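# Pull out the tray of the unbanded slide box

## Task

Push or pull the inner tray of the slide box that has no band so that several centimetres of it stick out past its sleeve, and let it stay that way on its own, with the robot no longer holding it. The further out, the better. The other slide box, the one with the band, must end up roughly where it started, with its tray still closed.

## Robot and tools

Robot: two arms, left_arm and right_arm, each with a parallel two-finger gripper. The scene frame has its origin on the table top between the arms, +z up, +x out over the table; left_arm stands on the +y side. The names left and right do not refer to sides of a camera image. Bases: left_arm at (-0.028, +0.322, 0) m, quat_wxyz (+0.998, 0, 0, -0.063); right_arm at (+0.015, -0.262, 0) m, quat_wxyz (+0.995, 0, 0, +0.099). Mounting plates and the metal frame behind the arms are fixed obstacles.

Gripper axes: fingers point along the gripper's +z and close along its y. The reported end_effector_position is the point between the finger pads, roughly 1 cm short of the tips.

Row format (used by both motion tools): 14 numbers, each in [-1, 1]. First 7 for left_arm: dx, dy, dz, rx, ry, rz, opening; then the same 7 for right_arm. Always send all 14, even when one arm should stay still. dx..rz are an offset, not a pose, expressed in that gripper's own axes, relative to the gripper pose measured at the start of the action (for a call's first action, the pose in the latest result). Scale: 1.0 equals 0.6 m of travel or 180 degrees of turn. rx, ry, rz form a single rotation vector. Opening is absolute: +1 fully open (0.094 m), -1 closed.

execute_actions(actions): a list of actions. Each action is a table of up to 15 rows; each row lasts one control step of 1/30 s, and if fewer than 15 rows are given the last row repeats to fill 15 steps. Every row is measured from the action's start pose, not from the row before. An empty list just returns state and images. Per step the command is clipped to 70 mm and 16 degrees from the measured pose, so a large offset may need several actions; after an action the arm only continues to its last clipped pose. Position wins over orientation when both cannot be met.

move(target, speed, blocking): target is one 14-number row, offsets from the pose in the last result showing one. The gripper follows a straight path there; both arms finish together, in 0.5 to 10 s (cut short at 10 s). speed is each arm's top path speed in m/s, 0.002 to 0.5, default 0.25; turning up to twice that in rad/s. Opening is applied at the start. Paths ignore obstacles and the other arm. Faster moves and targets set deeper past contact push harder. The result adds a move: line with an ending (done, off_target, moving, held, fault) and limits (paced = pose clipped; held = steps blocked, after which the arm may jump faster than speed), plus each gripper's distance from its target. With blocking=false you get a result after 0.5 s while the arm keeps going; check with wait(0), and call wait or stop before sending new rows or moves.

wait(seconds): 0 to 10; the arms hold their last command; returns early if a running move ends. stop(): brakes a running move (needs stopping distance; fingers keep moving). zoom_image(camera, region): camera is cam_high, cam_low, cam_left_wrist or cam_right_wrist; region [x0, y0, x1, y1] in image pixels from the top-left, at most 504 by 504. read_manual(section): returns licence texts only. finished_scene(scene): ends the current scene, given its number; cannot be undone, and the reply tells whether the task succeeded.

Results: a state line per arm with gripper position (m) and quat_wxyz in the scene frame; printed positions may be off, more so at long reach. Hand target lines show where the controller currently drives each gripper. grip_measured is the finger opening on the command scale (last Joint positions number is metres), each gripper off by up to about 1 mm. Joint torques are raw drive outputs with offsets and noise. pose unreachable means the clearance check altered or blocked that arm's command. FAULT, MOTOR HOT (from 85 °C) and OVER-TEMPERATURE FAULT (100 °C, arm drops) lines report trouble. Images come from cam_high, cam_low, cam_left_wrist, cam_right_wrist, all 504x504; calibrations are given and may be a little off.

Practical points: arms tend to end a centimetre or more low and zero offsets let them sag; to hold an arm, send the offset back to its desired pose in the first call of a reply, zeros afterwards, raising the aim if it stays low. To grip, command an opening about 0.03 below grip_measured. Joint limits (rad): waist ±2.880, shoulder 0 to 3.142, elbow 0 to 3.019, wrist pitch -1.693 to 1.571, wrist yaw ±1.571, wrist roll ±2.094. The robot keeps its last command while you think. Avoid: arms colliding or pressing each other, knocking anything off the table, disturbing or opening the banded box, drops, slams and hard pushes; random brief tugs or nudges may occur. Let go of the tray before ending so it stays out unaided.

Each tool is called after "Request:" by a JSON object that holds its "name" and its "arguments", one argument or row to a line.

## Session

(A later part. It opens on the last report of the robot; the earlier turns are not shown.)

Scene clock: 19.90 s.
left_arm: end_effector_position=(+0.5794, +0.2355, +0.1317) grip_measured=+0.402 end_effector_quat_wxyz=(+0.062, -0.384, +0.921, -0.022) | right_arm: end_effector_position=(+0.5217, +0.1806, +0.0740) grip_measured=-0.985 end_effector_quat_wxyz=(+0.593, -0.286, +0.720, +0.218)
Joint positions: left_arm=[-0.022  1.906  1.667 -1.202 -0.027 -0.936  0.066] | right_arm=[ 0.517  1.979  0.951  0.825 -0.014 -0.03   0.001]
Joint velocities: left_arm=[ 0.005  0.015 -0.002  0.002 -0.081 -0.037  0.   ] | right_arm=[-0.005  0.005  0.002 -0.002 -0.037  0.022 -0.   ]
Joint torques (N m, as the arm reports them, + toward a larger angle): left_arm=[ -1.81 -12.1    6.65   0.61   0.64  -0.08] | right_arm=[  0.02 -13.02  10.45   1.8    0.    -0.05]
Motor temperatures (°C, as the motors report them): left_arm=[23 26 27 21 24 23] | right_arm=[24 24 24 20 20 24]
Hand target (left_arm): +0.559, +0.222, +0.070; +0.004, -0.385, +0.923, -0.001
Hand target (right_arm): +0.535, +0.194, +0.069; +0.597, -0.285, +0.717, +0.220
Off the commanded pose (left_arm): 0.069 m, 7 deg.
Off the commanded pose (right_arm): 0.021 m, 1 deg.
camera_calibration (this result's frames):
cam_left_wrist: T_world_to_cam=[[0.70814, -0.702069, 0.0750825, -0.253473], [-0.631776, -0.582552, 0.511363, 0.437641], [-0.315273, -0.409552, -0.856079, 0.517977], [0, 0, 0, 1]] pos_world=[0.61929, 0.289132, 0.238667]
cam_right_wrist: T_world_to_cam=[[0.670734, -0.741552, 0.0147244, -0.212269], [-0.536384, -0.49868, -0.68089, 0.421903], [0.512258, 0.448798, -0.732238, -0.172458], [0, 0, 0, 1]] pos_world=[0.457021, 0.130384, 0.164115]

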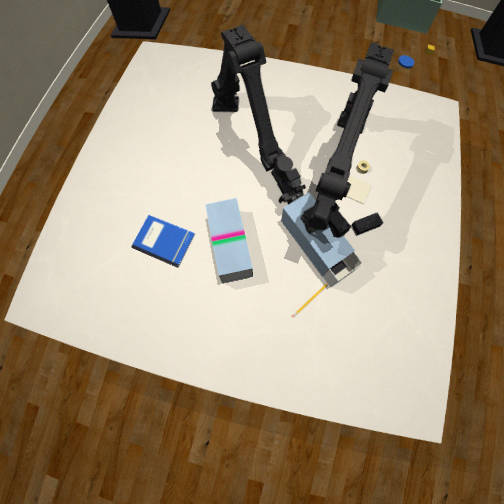

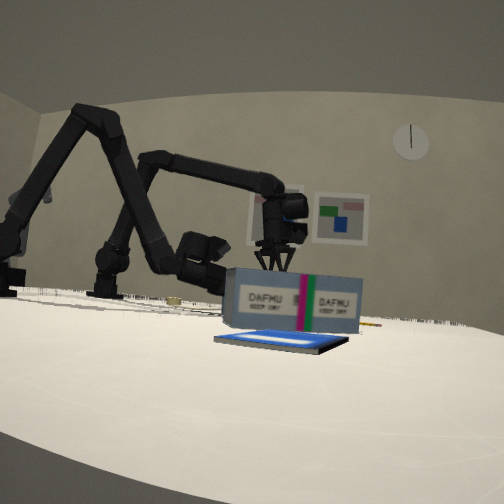

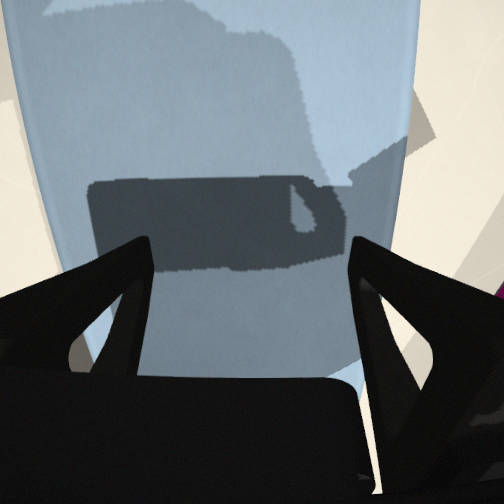

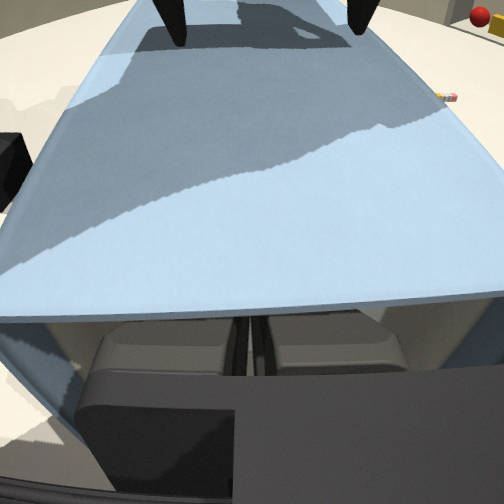

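Request:
{"name": "execute_actions", "arguments": {
  "actions": [
    [[0,0,0.11,-0.03,0.03,0,0.4,0.05,-0.008,-0.01,0,0,0,-1]],
    [[0,0,0.11,-0.025,0.025,0,0.4,0.04,-0.005,0.01,0,0,0,-1]],
    [[0.04,0.01,0.105,-0.025,0.025,0,0.4,0,0,0.055,0,-0.01,0,-1]],
    [[0.04,0.01,0.105,-0.025,0.025,0,0.4,-0.005,0,0.055,0,0,0,-1]]
  ]
}}

Request:
{"name": "zoom_image", "arguments": {
  "camera": "cam_high",
  "region": [240, 160, 400, 300]
}}

Scene clock: 22.10 s.
left_arm: end_effector_position=(+0.5858, +0.2358, +0.1309) grip_measured=+0.402 end_effector_quat_wxyz=(+0.046, -0.386, +0.921, -0.019) | right_arm: end_effector_position=(+0.5366, +0.1917, +0.0233) grip_measured=-0.985 end_effector_quat_wxyz=(+0.587, -0.289, +0.723, +0.219)
Joint positions: left_arm=[-0.017  1.942  1.723 -1.253 -0.016 -0.936  0.066] | right_arm=[ 0.512  2.124  1.021  0.886 -0.026 -0.03   0.001]
Joint velocities: left_arm=[ 0.015 -0.005 -0.002 -0.002  0.007  0.007 -0.   ] | right_arm=[-0.005 -0.005  0.027 -0.017  0.007 -0.037 -0.   ]
Joint torques (N m, as the arm reports them, + toward a larger angle): left_arm=[ -1.34 -13.02   6.11   0.71   0.6   -0.06] | right_arm=[  0.13 -15.31  10.36   0.93   0.08  -0.06]
Motor temperatures (°C, as the motors report them): left_arm=[23 26 27 21 25 23] | right_arm=[24 25 25 20 20 24]
Hand target (left_arm): +0.564, +0.223, +0.070; -0.011, -0.387, +0.922, +0.003
Hand target (right_arm): +0.551, +0.205, +0.020; +0.589, -0.289, +0.722, +0.219
Off the commanded pose (left_arm): 0.069 m, 7 deg.
Off the commanded pose (right_arm): 0.022 m, 0 deg.
camera_calibration (this result's frames):
cam_left_wrist: T_world_to_cam=[[0.712607, -0.699287, 0.0564647, -0.25856], [-0.613021, -0.581512, 0.534835, 0.427955], [-0.341169, -0.415742, -0.843068, 0.534357], [0, 0, 0, 1]] pos_world=[0.628903, 0.290208, 0.236214]
cam_right_wrist: T_world_to_cam=[[0.675767, -0.737019, 0.0119363, -0.216794], [-0.540594, -0.506545, -0.671693, 0.404474], [0.501096, 0.447455, -0.740734, -0.215772], [0, 0, 0, 1]] pos_world=[0.473281, 0.141651, 0.114441]

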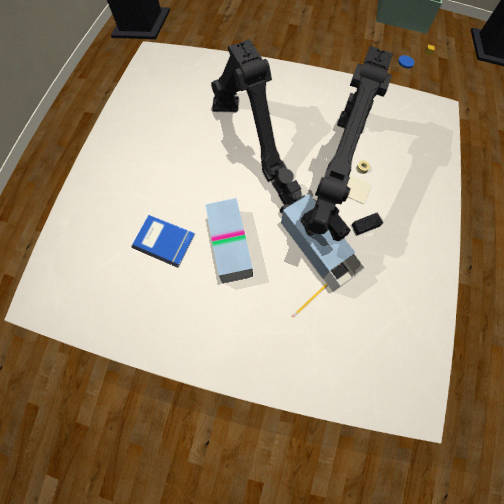

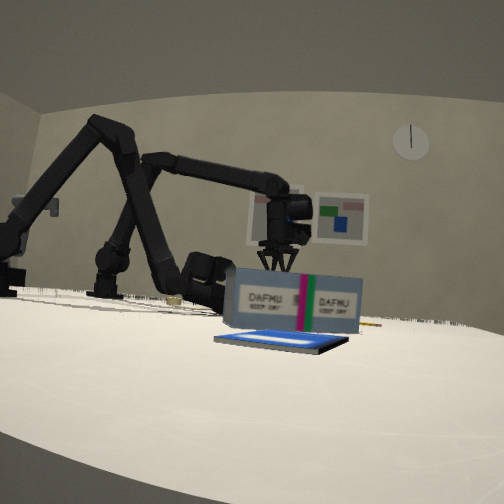

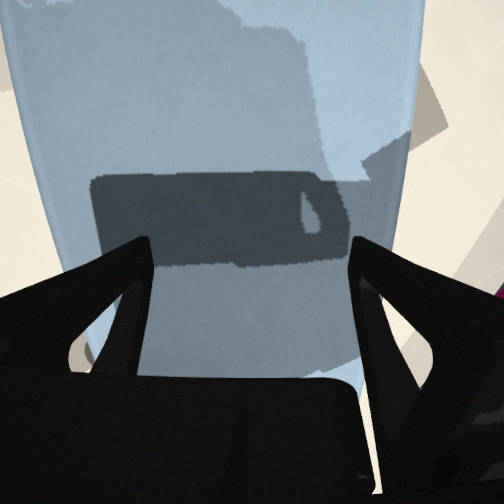

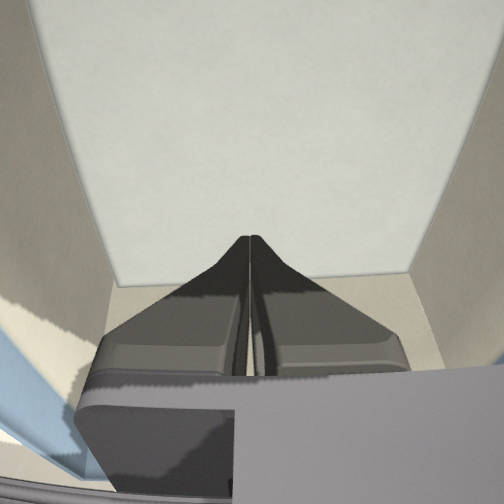

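Region (240, 160, 400, 300) of cam_high's 504x504 image, scaled by 3.150, with more detail than that image has; it fills the top 441 rows of this view, and the rest is white.

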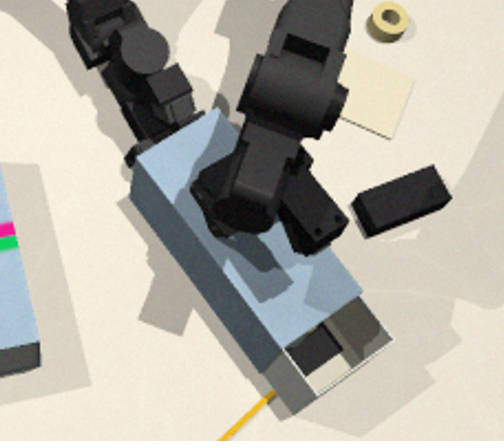

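Request:
{"name": "move", "arguments": {
  "target": [0,0,0.05,0,0,0,0.4,0.02,0,-0.2,0,0,0,-1],
  "speed": 0.12
}}

Request:
{"name": "move", "arguments": {
  "target": [0,0,-0.12,0,0,0,0.4,-0.08,0,-0.05,0,0,0,-1],
  "speed": 0.12
}}

Request:
{"name": "zoom_image", "arguments": {
  "camera": "cam_high",
  "region": [240, 160, 400, 300]
}}

Scene clock: 23.53 s.
left_arm: end_effector_position=(+0.5876, +0.2365, +0.1332) grip_measured=+0.402 end_effector_quat_wxyz=(+0.058, -0.386, +0.920, -0.024) | right_arm: end_effector_position=(+0.4456, +0.1117, +0.0252) grip_measured=-0.985 end_effector_quat_wxyz=(+0.575, -0.293, +0.732, +0.217)
Joint positions: left_arm=[-0.016  1.929  1.707 -1.224 -0.019 -0.936  0.066] | right_arm=[ 0.507  1.966  0.663  1.056 -0.035 -0.03   0.001]
Joint velocities: left_arm=[-0.024  0.005  0.002  0.002 -0.022 -0.081  0.   ] | right_arm=[-0.015 -0.005  0.017 -0.007 -0.007  0.051  0.   ]
Joint torques (N m, as the arm reports them, + toward a larger angle): left_arm=[  0.25 -14.79   8.23   2.18  -0.17   0.11] | right_arm=[ -0.69 -14.98   3.66   2.63  -0.11  -0.08]
Motor temperatures (°C, as the motors report them): left_arm=[23 26 27 21 24 23] | right_arm=[24 25 24 20 20 24]
Hand target (left_arm): +0.587, +0.236, +0.102; +0.047, -0.386, +0.921, -0.018
Hand target (right_arm): +0.449, +0.110, +0.035; +0.587, -0.290, +0.724, +0.219
Off the commanded pose (left_arm): 0.032 m, 1 deg.
Off the commanded pose (right_arm): 0.012 m, 2 deg.
move: off_target (left_arm, right_arm)
camera_calibration (this result's frames):
cam_left_wrist: T_world_to_cam=[[0.711626, -0.698462, 0.0757547, -0.261675], [-0.626137, -0.581615, 0.519303, 0.438061], [-0.318654, -0.416983, -0.851226, 0.525285], [0, 0, 0, 1]] pos_world=[0.627885, 0.291048, 0.239473]
cam_right_wrist: T_world_to_cam=[[0.678657, -0.734403, 0.00882195, -0.215795], [-0.554929, -0.5206, -0.648868, 0.323478], [0.481123, 0.435463, -0.76085, -0.122173], [0, 0, 0, 1]] pos_world=[0.384738, 0.0631244, 0.118843]

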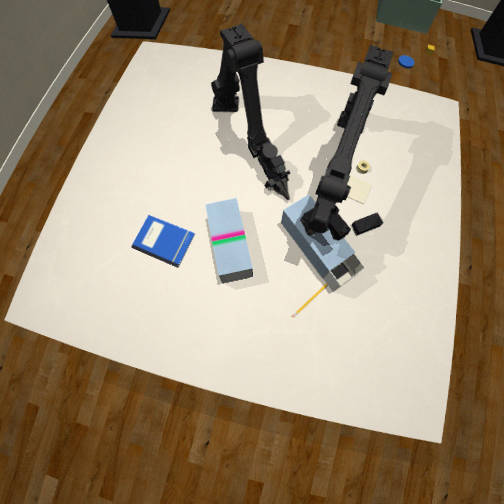

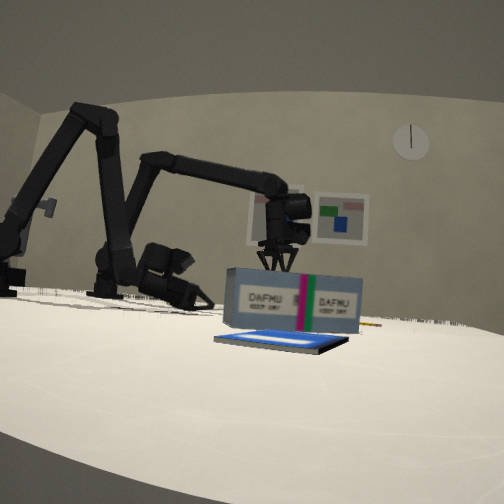

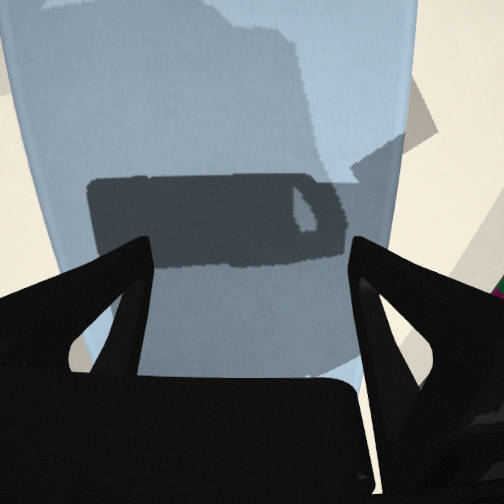

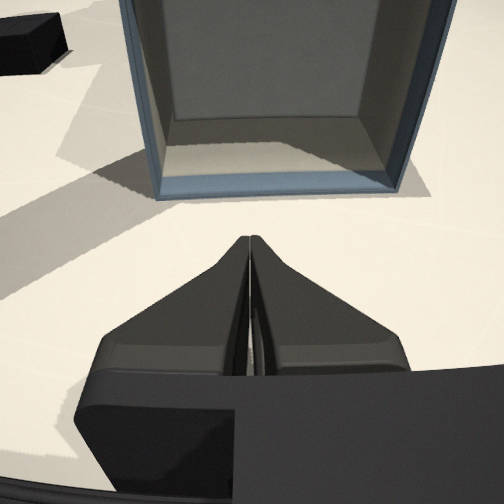

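Scene clock: 24.57 s.
left_arm: end_effector_position=(+0.5693, +0.2391, +0.1926) grip_measured=+0.402 end_effector_quat_wxyz=(+0.051, -0.387, +0.921, -0.020) | right_arm: end_effector_position=(+0.4342, +0.1020, +0.0841) grip_measured=-0.985 end_effector_quat_wxyz=(+0.583, -0.291, +0.726, +0.219)
Joint positions: left_arm=[-0.016  1.864  1.769 -1.368 -0.019 -0.936  0.066] | right_arm=[ 0.507  1.765  0.609  0.931 -0.035 -0.03   0.001]
Joint velocities: left_arm=[-0.024 -0.005 -0.007 -0.027 -0.066 -0.051 -0.001] | right_arm=[-0.005 -0.005 -0.002 -0.002 -0.022 -0.022 -0.001]
Joint torques (N m, as the arm reports them, + toward a larger angle): left_arm=[ -0.18 -15.97  14.23  -0.07  -0.27   0.1 ] | right_arm=[ -0.1  -12.96   4.47   1.09  -0.03  -0.06]
Motor temperatures (°C, as the motors report them): left_arm=[23 26 27 21 24 23] | right_arm=[24 25 24 20 20 24]
Hand target (left_arm): +0.578, +0.236, +0.205; +0.059, -0.386, +0.920, -0.024
Hand target (right_arm): +0.432, +0.100, +0.079; +0.575, -0.293, +0.732, +0.217
Off the commanded pose (left_arm): 0.015 m, 1 deg.
Off the commanded pose (right_arm): 0.006 m, 1 deg.
move: off_target (left_arm)
camera_calibration (this result's frames):
cam_left_wrist: T_world_to_cam=[[0.71282, -0.698633, 0.0616482, -0.249262], [-0.617035, -0.582916, 0.528656, 0.3906], [-0.333401, -0.414876, -0.846594, 0.578131], [0, 0, 0, 1]] pos_world=[0.611442, 0.293397, 0.298316]
cam_right_wrist: T_world_to_cam=[[0.678509, -0.734529, 0.00967121, -0.2157], [-0.544437, -0.511666, -0.66467, 0.34611], [0.493168, 0.445719, -0.747074, -0.075133], [0, 0, 0, 1]] pos_world=[0.371843, 0.0521436, 0.176005]

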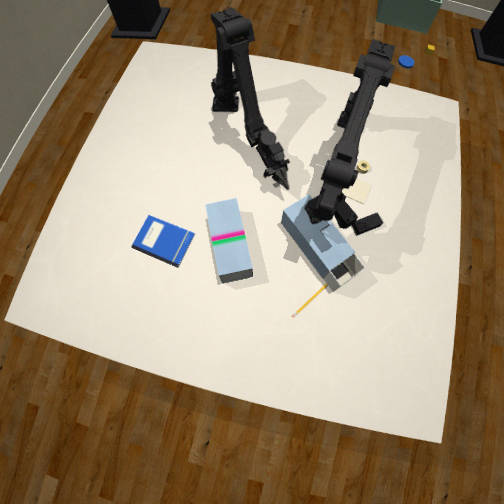

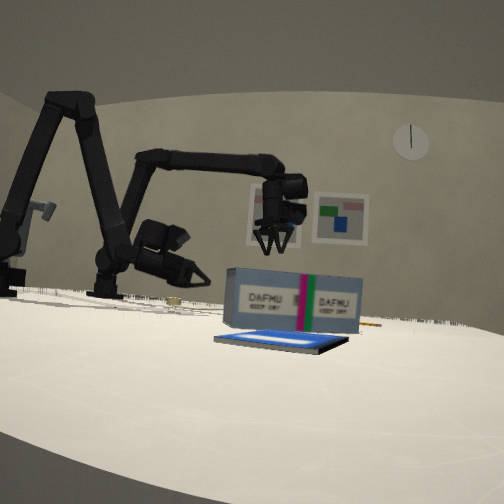

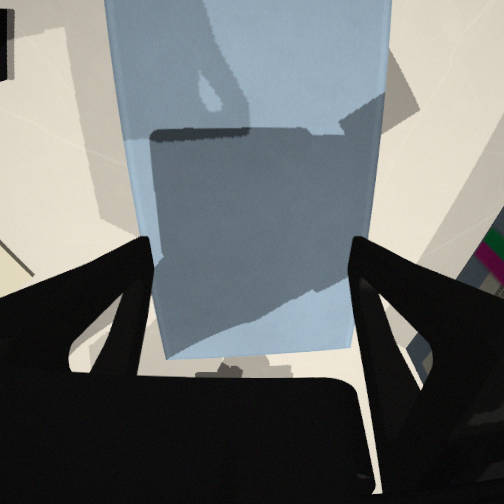

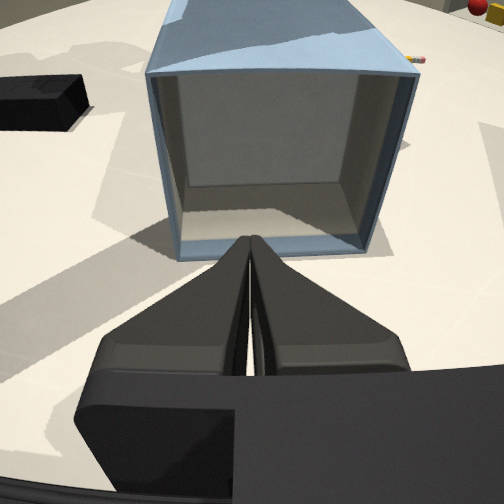

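Region (240, 160, 400, 300) of cam_high's 504x504 image, scaled by 3.150, with more detail than that image has; it fills the top 441 rows of this view, and the rest is white.

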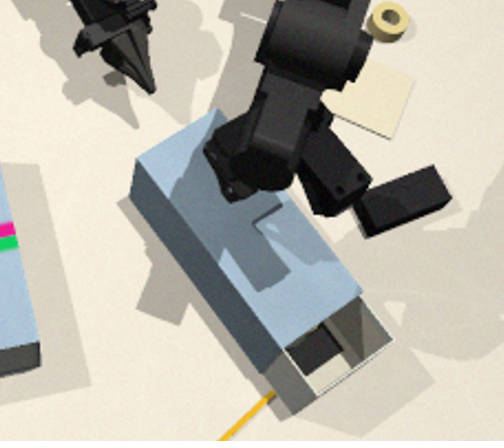

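Request:
{"name": "move", "arguments": {
  "target": [-0.2775,-0.019,0.015,0,0.039,0.503,-0.8,0,0,0,0,0,0,-1],
  "speed": 0.4
}}

Scene clock: 27.53 s.
left_arm: end_effector_position=(+0.6841, +0.3442, +0.1992) grip_measured=-0.797 end_effector_quat_wxyz=(+0.035, +0.380, +0.924, +0.014) | right_arm: end_effector_position=(+0.4342, +0.1020, +0.0841) grip_measured=-0.985 end_effector_quat_wxyz=(+0.583, -0.291, +0.726, +0.219)
Joint positions: left_arm=[ 0.159  2.273  2.453 -1.676  0.002  0.813  0.01 ] | right_arm=[ 0.507  1.765  0.609  0.931 -0.035 -0.03   0.001]
Joint velocities: left_arm=[-0.005 -0.005 -0.012 -0.017  0.007  0.037 -0.001] | right_arm=[ 0.005  0.005  0.002 -0.017 -0.007  0.007 -0.   ]
Joint torques (N m, as the arm reports them, + toward a larger angle): left_arm=[  1.26 -18.88  14.78  -0.15  -0.21   0.24] | right_arm=[ -0.06 -12.63   5.01   1.72  -0.01  -0.06]
Motor temperatures (°C, as the motors report them): left_arm=[23 26 29 21 24 23] | right_arm=[24 25 24 20 20 24]
Hand target (left_arm): +0.691, +0.352, +0.196; +0.035, +0.383, +0.923, +0.017
Hand target (right_arm): +0.434, +0.102, +0.084; +0.583, -0.291, +0.726, +0.219
Off the commanded pose (left_arm): 0.012 m, 4 deg.
Off the commanded pose (right_arm): 0.000 m, 0 deg.
joint sent to its limit (left arm) — the command would take joint 4 (wrist pitch) past its lower limit, so that joint was sent only as far as its limit.
move: off_target (left_arm)
camera_calibration (this result's frames):
cam_left_wrist: T_world_to_cam=[[-0.69857, -0.712437, -0.0665857, 0.737748], [-0.621698, 0.558249, 0.549409, 0.125517], [-0.354248, 0.425197, -0.832896, 0.387979], [0, 0, 0, 1]] pos_world=[0.730843, 0.290563, 0.303309]
cam_right_wrist: T_world_to_cam=[[0.678509, -0.734529, 0.00967121, -0.2157], [-0.544437, -0.511666, -0.66467, 0.34611], [0.493168, 0.445719, -0.747074, -0.075133], [0, 0, 0, 1]] pos_world=[0.371843, 0.0521436, 0.176005]

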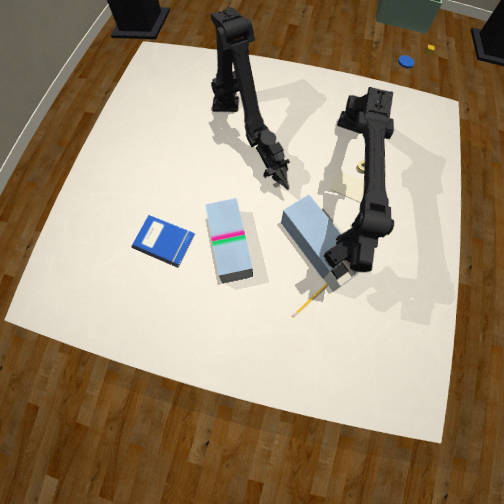

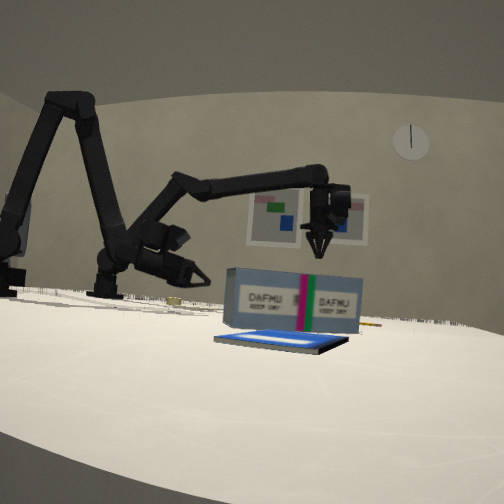

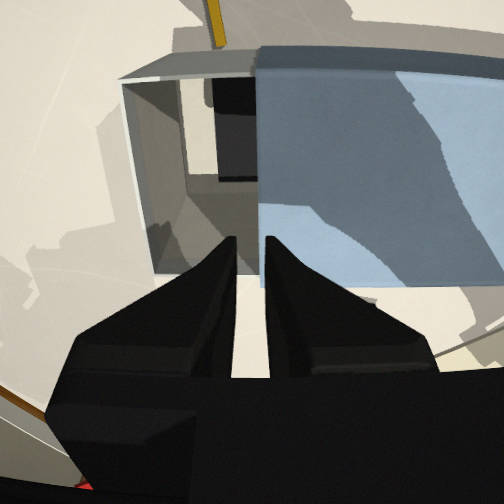

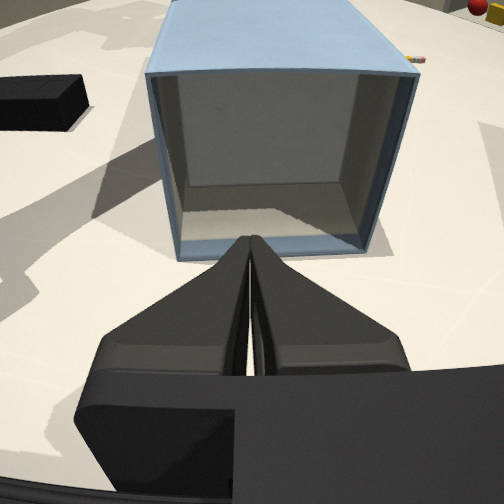

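Request:
{"name": "move", "arguments": {
  "target": [0.01,0.07,0.085,0,0,0,-1,0,0,0,0,0,0,-1],
  "speed": 0.1
}}

Scene clock: 29.13 s.
left_arm: end_effector_position=(+0.7005, +0.3731, +0.1457) grip_measured=-0.989 end_effector_quat_wxyz=(+0.020, +0.377, +0.926, +0.008) | right_arm: end_effector_position=(+0.4342, +0.1020, +0.0841) grip_measured=-0.985 end_effector_quat_wxyz=(+0.583, -0.291, +0.726, +0.219)
Joint positions: left_arm=[ 0.198  2.37   2.49  -1.648  0.003  0.845  0.001] | right_arm=[ 0.507  1.765  0.609  0.931 -0.035 -0.03   0.001]
Joint velocities: left_arm=[-0.015 -0.015  0.002 -0.027  0.022 -0.022  0.   ] | right_arm=[-0.005  0.005 -0.012 -0.012  0.051  0.037 -0.001]
Joint torques (N m, as the arm reports them, + toward a larger angle): left_arm=[  0.86 -20.95  14.68   0.68  -0.01   0.23] | right_arm=[ -0.1  -12.71   4.99   1.71  -0.01  -0.06]
Motor temperatures (°C, as the motors report them): left_arm=[23 27 29 21 24 23] | right_arm=[24 25 24 20 20 24]
Hand target (left_arm): +0.712, +0.379, +0.150; +0.036, +0.380, +0.924, +0.015
Hand target (right_arm): +0.434, +0.102, +0.084; +0.583, -0.291, +0.726, +0.219
Off the commanded pose (left_arm): 0.014 m, 2 deg.
Off the commanded pose (right_arm): 0.000 m, 0 deg.
move: off_target (left_arm)
camera_calibration (this result's frames):
cam_left_wrist: T_world_to_cam=[[-0.695992, -0.716723, -0.0436253, 0.762674], [-0.606784, 0.554573, 0.56944, 0.136958], [-0.383937, 0.422797, -0.820875, 0.356905], [0, 0, 0, 1]] pos_world=[0.750948, 0.319774, 0.248257]
cam_right_wrist: T_world_to_cam=[[0.678509, -0.734529, 0.00967121, -0.2157], [-0.544437, -0.511666, -0.66467, 0.34611], [0.493168, 0.445719, -0.747074, -0.075133], [0, 0, 0, 1]] pos_world=[0.371843, 0.0521436, 0.176005]

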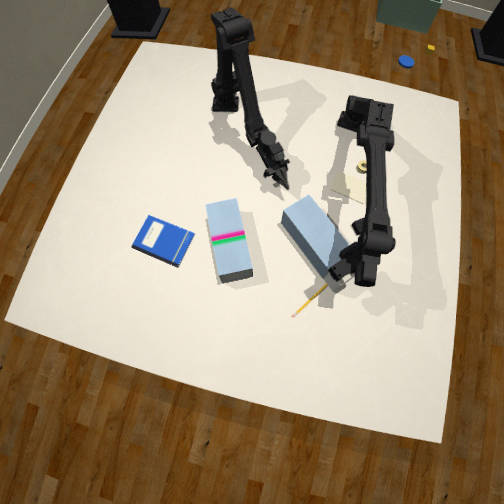

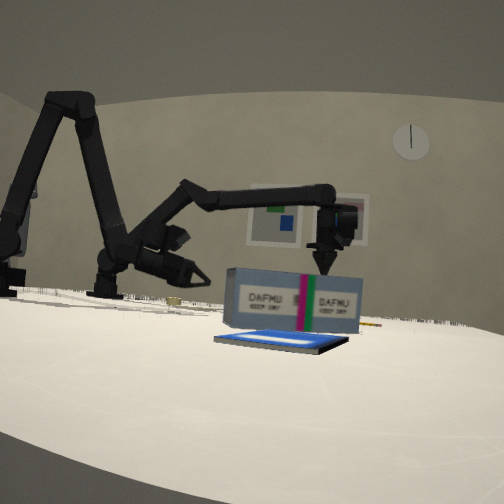

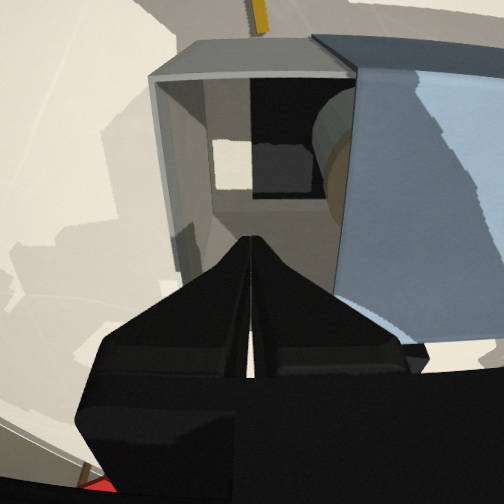

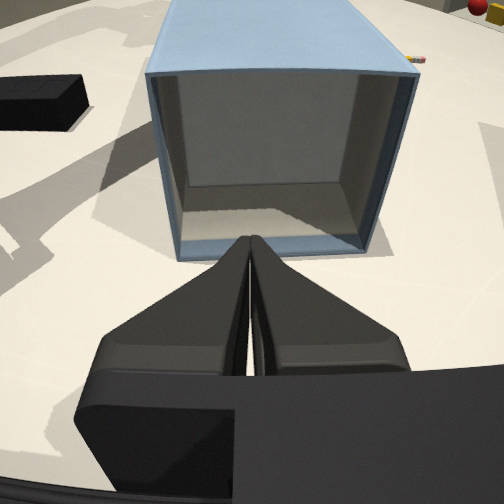

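Request:
{"name": "move", "arguments": {
  "target": [-0.03,0,0.062,0,0,0,-1,0,0,0,0,0,0,-1],
  "speed": 0.06
}}

Scene clock: 30.47 s.
left_arm: end_effector_position=(+0.7097, +0.3712, +0.1320) grip_measured=-0.989 end_effector_quat_wxyz=(+0.027, +0.377, +0.926, +0.012) | right_arm: end_effector_position=(+0.4342, +0.1020, +0.0841) grip_measured=-0.985 end_effector_quat_wxyz=(+0.583, -0.291, +0.726, +0.219)
Joint positions: left_arm=[ 0.194  2.39   2.49  -1.612  0.003  0.841  0.001] | right_arm=[ 0.507  1.765  0.609  0.931 -0.035 -0.03   0.001]
Joint velocities: left_arm=[-0.005  0.015  0.007 -0.007  0.007 -0.066 -0.   ] | right_arm=[-0.015 -0.005 -0.017  0.002 -0.066 -0.007  0.001]
Joint torques (N m, as the arm reports them, + toward a larger angle): left_arm=[ -0.93 -20.24  10.57   1.14  -0.14  -0.01] | right_arm=[ -0.06 -12.62   4.99   1.73  -0.01  -0.06]
Motor temperatures (°C, as the motors report them): left_arm=[23 27 29 21 24 23] | right_arm=[24 25 24 20 20 24]
Hand target (left_arm): +0.714, +0.361, +0.109; +0.019, +0.377, +0.926, +0.008
Hand target (right_arm): +0.434, +0.102, +0.084; +0.583, -0.291, +0.726, +0.219
Off the commanded pose (left_arm): 0.026 m, 1 deg.
Off the commanded pose (right_arm): 0.000 m, 0 deg.
move: off_target (left_arm)
camera_calibration (this result's frames):
cam_left_wrist: T_world_to_cam=[[-0.694363, -0.717469, -0.0556602, 0.76785], [-0.616658, 0.553359, 0.559935, 0.160108], [-0.370936, 0.423121, -0.826665, 0.341411], [0, 0, 0, 1]] pos_world=[0.75854, 0.317853, 0.235321]
cam_right_wrist: T_world_to_cam=[[0.678509, -0.734529, 0.00967121, -0.2157], [-0.544437, -0.511666, -0.66467, 0.34611], [0.493168, 0.445719, -0.747074, -0.075133], [0, 0, 0, 1]] pos_world=[0.371843, 0.0521436, 0.176005]

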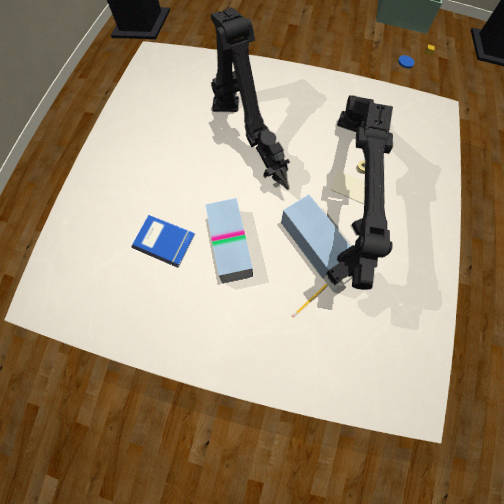

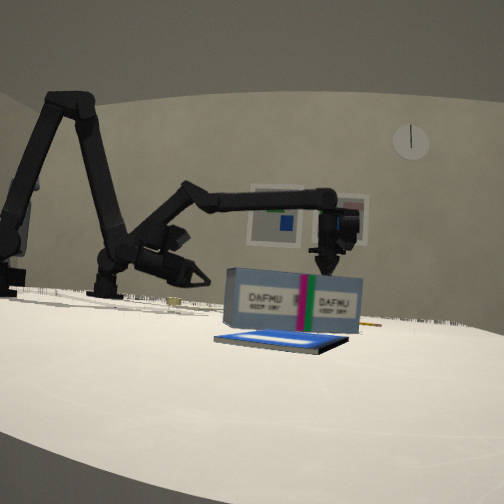

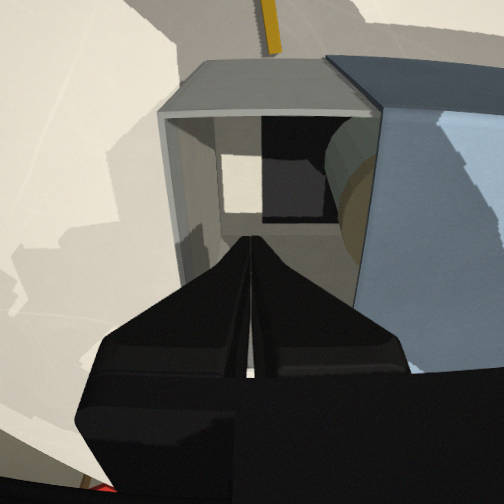

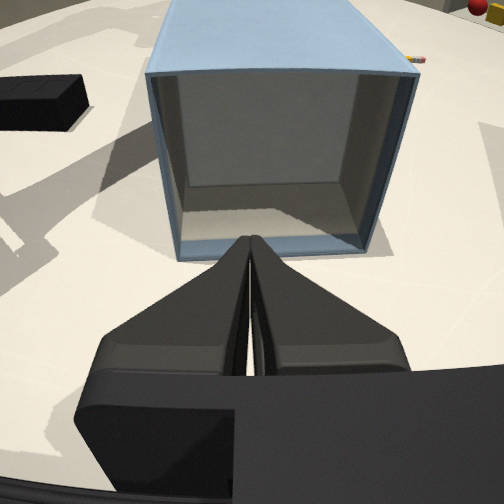

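Request:
{"name": "move", "arguments": {
  "target": [0,-0.015,0.075,0,0,0,-1,0,0,0,0,0,0,-1],
  "speed": 0.06
}}

Scene clock: 31.60 s.
left_arm: end_effector_position=(+0.7039, +0.3708, +0.0872) grip_measured=-0.989 end_effector_quat_wxyz=(+0.021, +0.377, +0.926, +0.009) | right_arm: end_effector_position=(+0.4342, +0.1020, +0.0841) grip_measured=-0.985 end_effector_quat_wxyz=(+0.583, -0.291, +0.726, +0.219)
Joint positions: left_arm=[ 0.194  2.369  2.334 -1.49   0.003  0.841  0.001] | right_arm=[ 0.507  1.765  0.609  0.931 -0.035 -0.03   0.001]
Joint velocities: left_arm=[ 0.005 -0.024  0.002  0.007 -0.037  0.022 -0.   ] | right_arm=[ 0.015 -0.015 -0.002 -0.012 -0.022 -0.007  0.   ]
Joint torques (N m, as the arm reports them, + toward a larger angle): left_arm=[ -0.41 -22.14   9.6    1.07  -0.12   0.05] | right_arm=[ -0.04 -12.71   5.     1.71  -0.02  -0.06]
Motor temperatures (°C, as the motors report them): left_arm=[23 27 29 21 24 23] | right_arm=[24 25 24 20 20 24]
Hand target (left_arm): +0.706, +0.365, +0.087; +0.027, +0.377, +0.926, +0.012
Hand target (right_arm): +0.434, +0.102, +0.084; +0.583, -0.291, +0.726, +0.219
Off the commanded pose (left_arm): 0.006 m, 1 deg.
Off the commanded pose (right_arm): 0.000 m, 0 deg.
move: done
camera_calibration (this result's frames):
cam_left_wrist: T_world_to_cam=[[-0.695004, -0.717513, -0.046319, 0.760647], [-0.60958, 0.553843, 0.56716, 0.176005], [-0.381291, 0.422413, -0.822304, 0.309541], [0, 0, 0, 1]] pos_world=[0.753966, 0.317541, 0.189946]
cam_right_wrist: T_world_to_cam=[[0.678509, -0.734529, 0.00967121, -0.2157], [-0.544437, -0.511666, -0.66467, 0.34611], [0.493168, 0.445719, -0.747074, -0.075133], [0, 0, 0, 1]] pos_world=[0.371843, 0.0521436, 0.176005]

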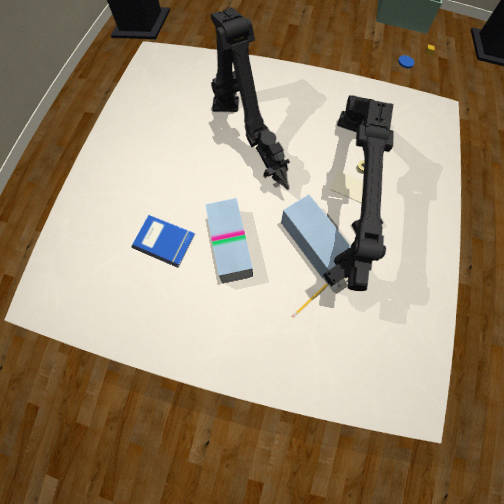

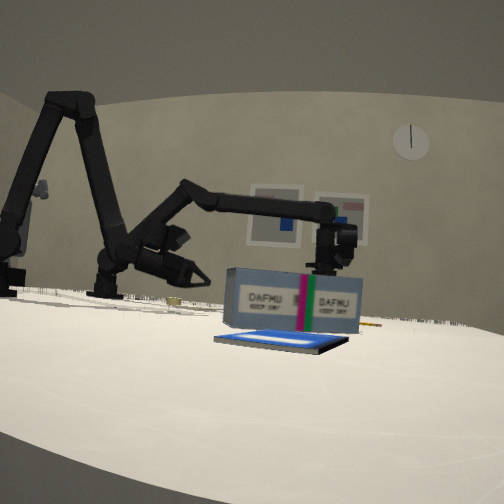

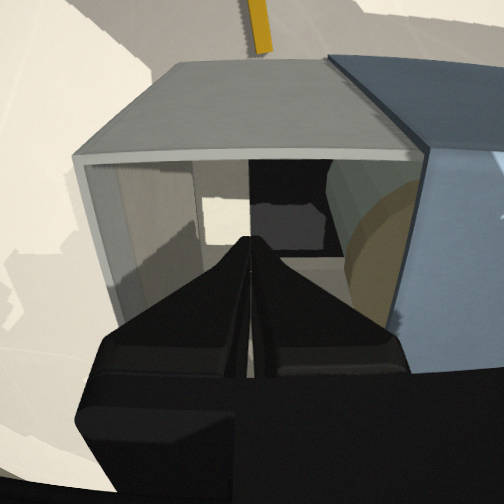

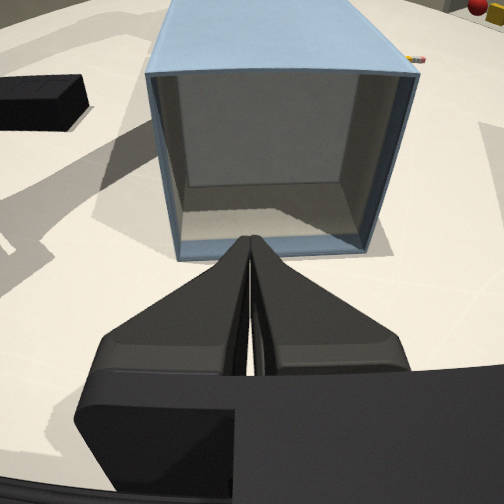

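The fingers are inside the gap, so I'll open them gradually to spread the tray away from the sleeve.

Request:
{"name": "execute_actions", "arguments": {
  "actions": [
    [[0,0,0.01,0,0,0,-0.9,0,0,0,0,0,0,-1],[0,0,0.01,0,0,0,-0.85,0,0,0,0,0,0,-1],[0,0,0.01,0,0,0,-0.8,0,0,0,0,0,0,-1],[0,0,0.01,0,0,0,-0.76,0,0,0,0,0,0,-1],[0,0,0.01,0,0,0,-0.72,0,0,0,0,0,0,-1],[0,0,0.01,0,0,0,-0.68,0,0,0,0,0,0,-1],[0,0,0.01,0,0,0,-0.64,0,0,0,0,0,0,-1],[0,0,0.01,0,0,0,-0.6,0,0,0,0,0,0,-1],[0,0,0.01,0,0,0,-0.56,0,0,0,0,0,0,-1],[0,0,0.01,0,0,0,-0.52,0,0,0,0,0,0,-1],[0,0,0.01,0,0,0,-0.48,0,0,0,0,0,0,-1],[0,0,0.01,0,0,0,-0.44,0,0,0,0,0,0,-1],[0,0,0.01,0,0,0,-0.4,0,0,0,0,0,0,-1],[0,0,0.01,0,0,0,-0.36,0,0,0,0,0,0,-1],[0,0,0.01,0,0,0,-0.32,0,0,0,0,0,0,-1]],
    [[0,0,0.01,0,0,0,-0.28,0,0,0,0,0,0,-1],[0,0,0.01,0,0,0,-0.24,0,0,0,0,0,0,-1],[0,0,0.01,0,0,0,-0.2,0,0,0,0,0,0,-1],[0,0,0.01,0,0,0,-0.16,0,0,0,0,0,0,-1],[0,0,0.01,0,0,0,-0.12,0,0,0,0,0,0,-1],[0,0,0.01,0,0,0,-0.08,0,0,0,0,0,0,-1],[0,0,0.01,0,0,0,-0.04,0,0,0,0,0,0,-1],[0,0,0.01,0,0,0,0,0,0,0,0,0,0,-1],[0,0,0.01,0,0,0,0.04,0,0,0,0,0,0,-1],[0,0,0.01,0,0,0,0.08,0,0,0,0,0,0,-1],[0,0,0.01,0,0,0,0.12,0,0,0,0,0,0,-1],[0,0,0.01,0,0,0,0.16,0,0,0,0,0,0,-1],[0,0,0.01,0,0,0,0.2,0,0,0,0,0,0,-1]]
  ]
}}

Scene clock: 32.83 s.
left_arm: end_effector_position=(+0.7046, +0.3712, +0.0897) grip_measured=-0.001 end_effector_quat_wxyz=(+0.024, +0.375, +0.926, +0.011) | right_arm: end_effector_position=(+0.4342, +0.1020, +0.0841) grip_measured=-0.985 end_effector_quat_wxyz=(+0.583, -0.291, +0.726, +0.219)
Joint positions: left_arm=[ 0.194  2.366  2.334 -1.487  0.     0.838  0.047] | right_arm=[ 0.507  1.765  0.609  0.931 -0.035 -0.03   0.001]
Joint velocities: left_arm=[-0.005 -0.005 -0.002 -0.012 -0.007  0.022 -0.   ] | right_arm=[-0.005 -0.005 -0.012 -0.002 -0.022  0.007  0.001]
Joint torques (N m, as the arm reports them, + toward a larger angle): left_arm=[  0.2  -21.96   9.43   1.05  -0.03   0.13] | right_arm=[ -0.02 -12.66   4.99   1.74  -0.02  -0.06]
Motor temperatures (°C, as the motors report them): left_arm=[23 28 29 21 24 23] | right_arm=[24 25 24 20 20 24]
Hand target (left_arm): +0.704, +0.371, +0.084; +0.023, +0.377, +0.926, +0.010
Hand target (right_arm): +0.434, +0.102, +0.084; +0.583, -0.291, +0.726, +0.219
Off the commanded pose (left_arm): 0.006 m, 0 deg.
Off the commanded pose (right_arm): 0.000 m, 0 deg.
camera_calibration (this result's frames):
cam_left_wrist: T_world_to_cam=[[-0.692714, -0.719315, -0.0522827, 0.761209], [-0.614476, 0.55069, 0.564942, 0.179644], [-0.37758, 0.42347, -0.823472, 0.30878], [0, 0, 0, 1]] pos_world=[0.754276, 0.317863, 0.192581]
cam_right_wrist: T_world_to_cam=[[0.678509, -0.734529, 0.00967121, -0.2157], [-0.544437, -0.511666, -0.66467, 0.34611], [0.493168, 0.445719, -0.747074, -0.075133], [0, 0, 0, 1]] pos_world=[0.371843, 0.0521436, 0.176005]

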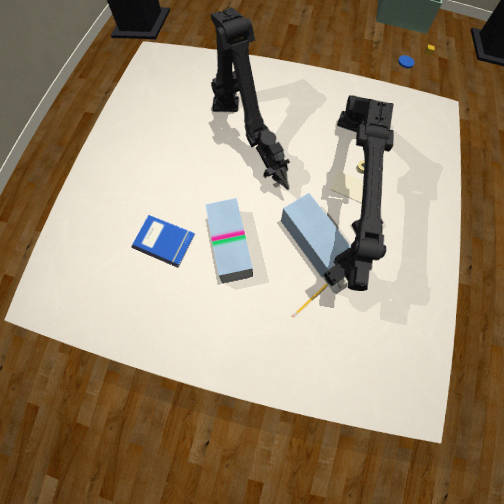

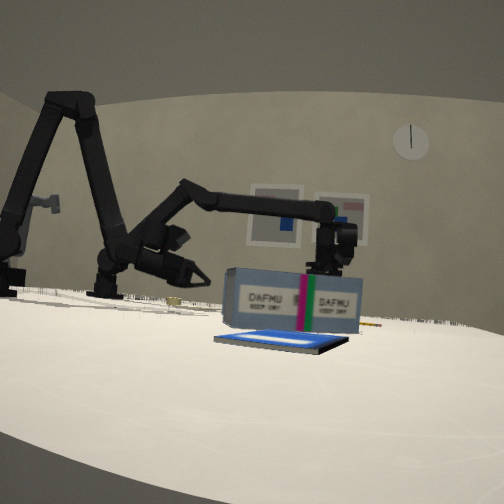

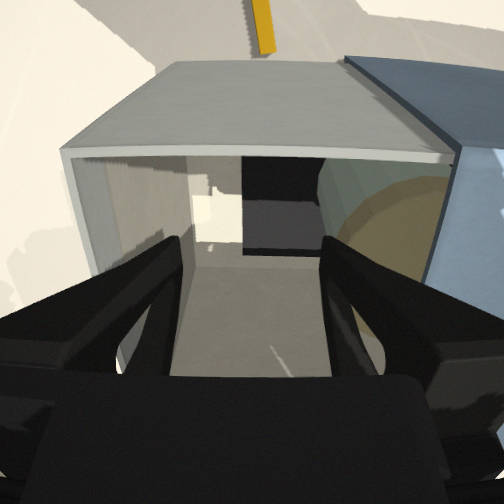

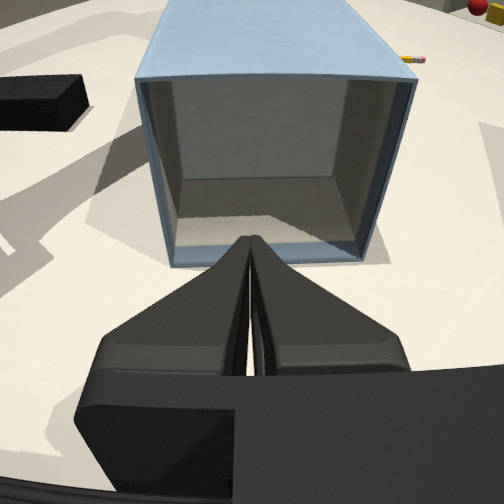

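Request:
{"name": "execute_actions", "arguments": {
  "actions": [
    [[0,0,0.02,0,0,0,0.3,0,0,0,0,0,0,-1]],
    [[0,0,0.02,0,0,0,0.5,0,0,0,0,0,0,-1]]
  ]
}}

Scene clock: 33.90 s.
left_arm: end_effector_position=(+0.7051, +0.3716, +0.0897) grip_measured=+0.003 end_effector_quat_wxyz=(+0.027, +0.375, +0.926, +0.014) | right_arm: end_effector_position=(+0.4342, +0.1020, +0.0841) grip_measured=-0.985 end_effector_quat_wxyz=(+0.583, -0.291, +0.726, +0.219)
Joint positions: left_arm=[ 0.194  2.359  2.322 -1.473 -0.002  0.838  0.047] | right_arm=[ 0.507  1.765  0.609  0.931 -0.035 -0.03   0.001]
Joint velocities: left_arm=[-0.005 -0.005  0.022 -0.002  0.007  0.051  0.   ] | right_arm=[-0.015 -0.015  0.002 -0.012  0.037  0.022  0.   ]
Joint torques (N m, as the arm reports them, + toward a larger angle): left_arm=[  0.42 -21.62   9.12   1.28  -0.06   0.11] | right_arm=[ -0.04 -12.63   4.98   1.74  -0.01  -0.07]
Motor temperatures (°C, as the motors report them): left_arm=[23 28 29 21 24 23] | right_arm=[24 25 24 20 20 24]
Hand target (left_arm): +0.705, +0.371, +0.078; +0.025, +0.375, +0.926, +0.013
Hand target (right_arm): +0.434, +0.102, +0.084; +0.583, -0.291, +0.726, +0.219
Off the commanded pose (left_arm): 0.012 m, 0 deg.
Off the commanded pose (right_arm): 0.000 m, 0 deg.
camera_calibration (this result's frames):
cam_left_wrist: T_world_to_cam=[[-0.692197, -0.719253, -0.0594868, 0.762041], [-0.618963, 0.549246, 0.561439, 0.18375], [-0.371144, 0.425446, -0.825377, 0.303683], [0, 0, 0, 1]] pos_world=[0.753927, 0.317976, 0.19282]
cam_right_wrist: T_world_to_cam=[[0.678509, -0.734529, 0.00967121, -0.2157], [-0.544437, -0.511666, -0.66467, 0.34611], [0.493168, 0.445719, -0.747074, -0.075133], [0, 0, 0, 1]] pos_world=[0.371843, 0.0521436, 0.176005]

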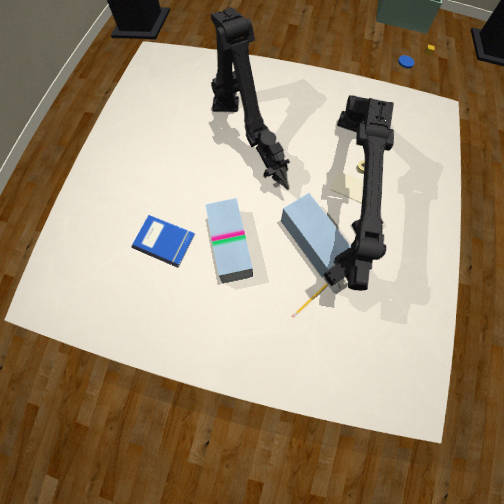

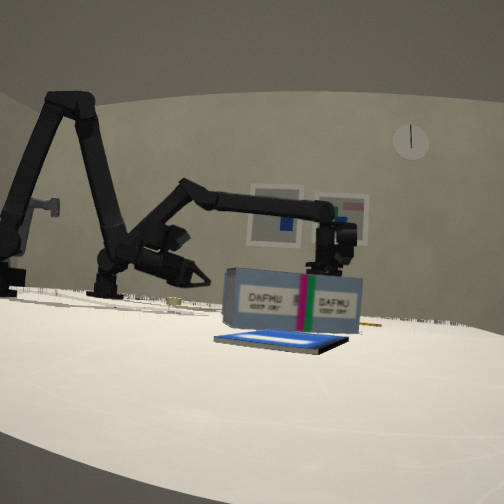

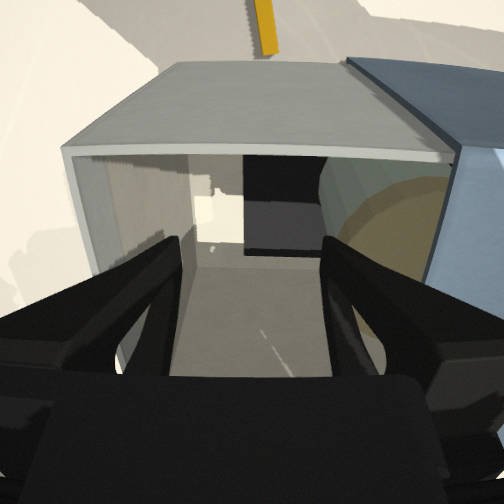

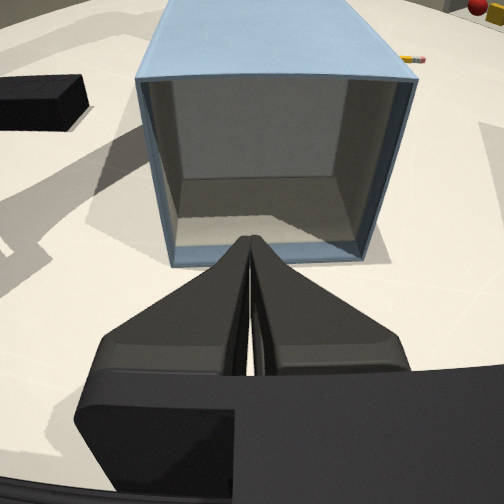

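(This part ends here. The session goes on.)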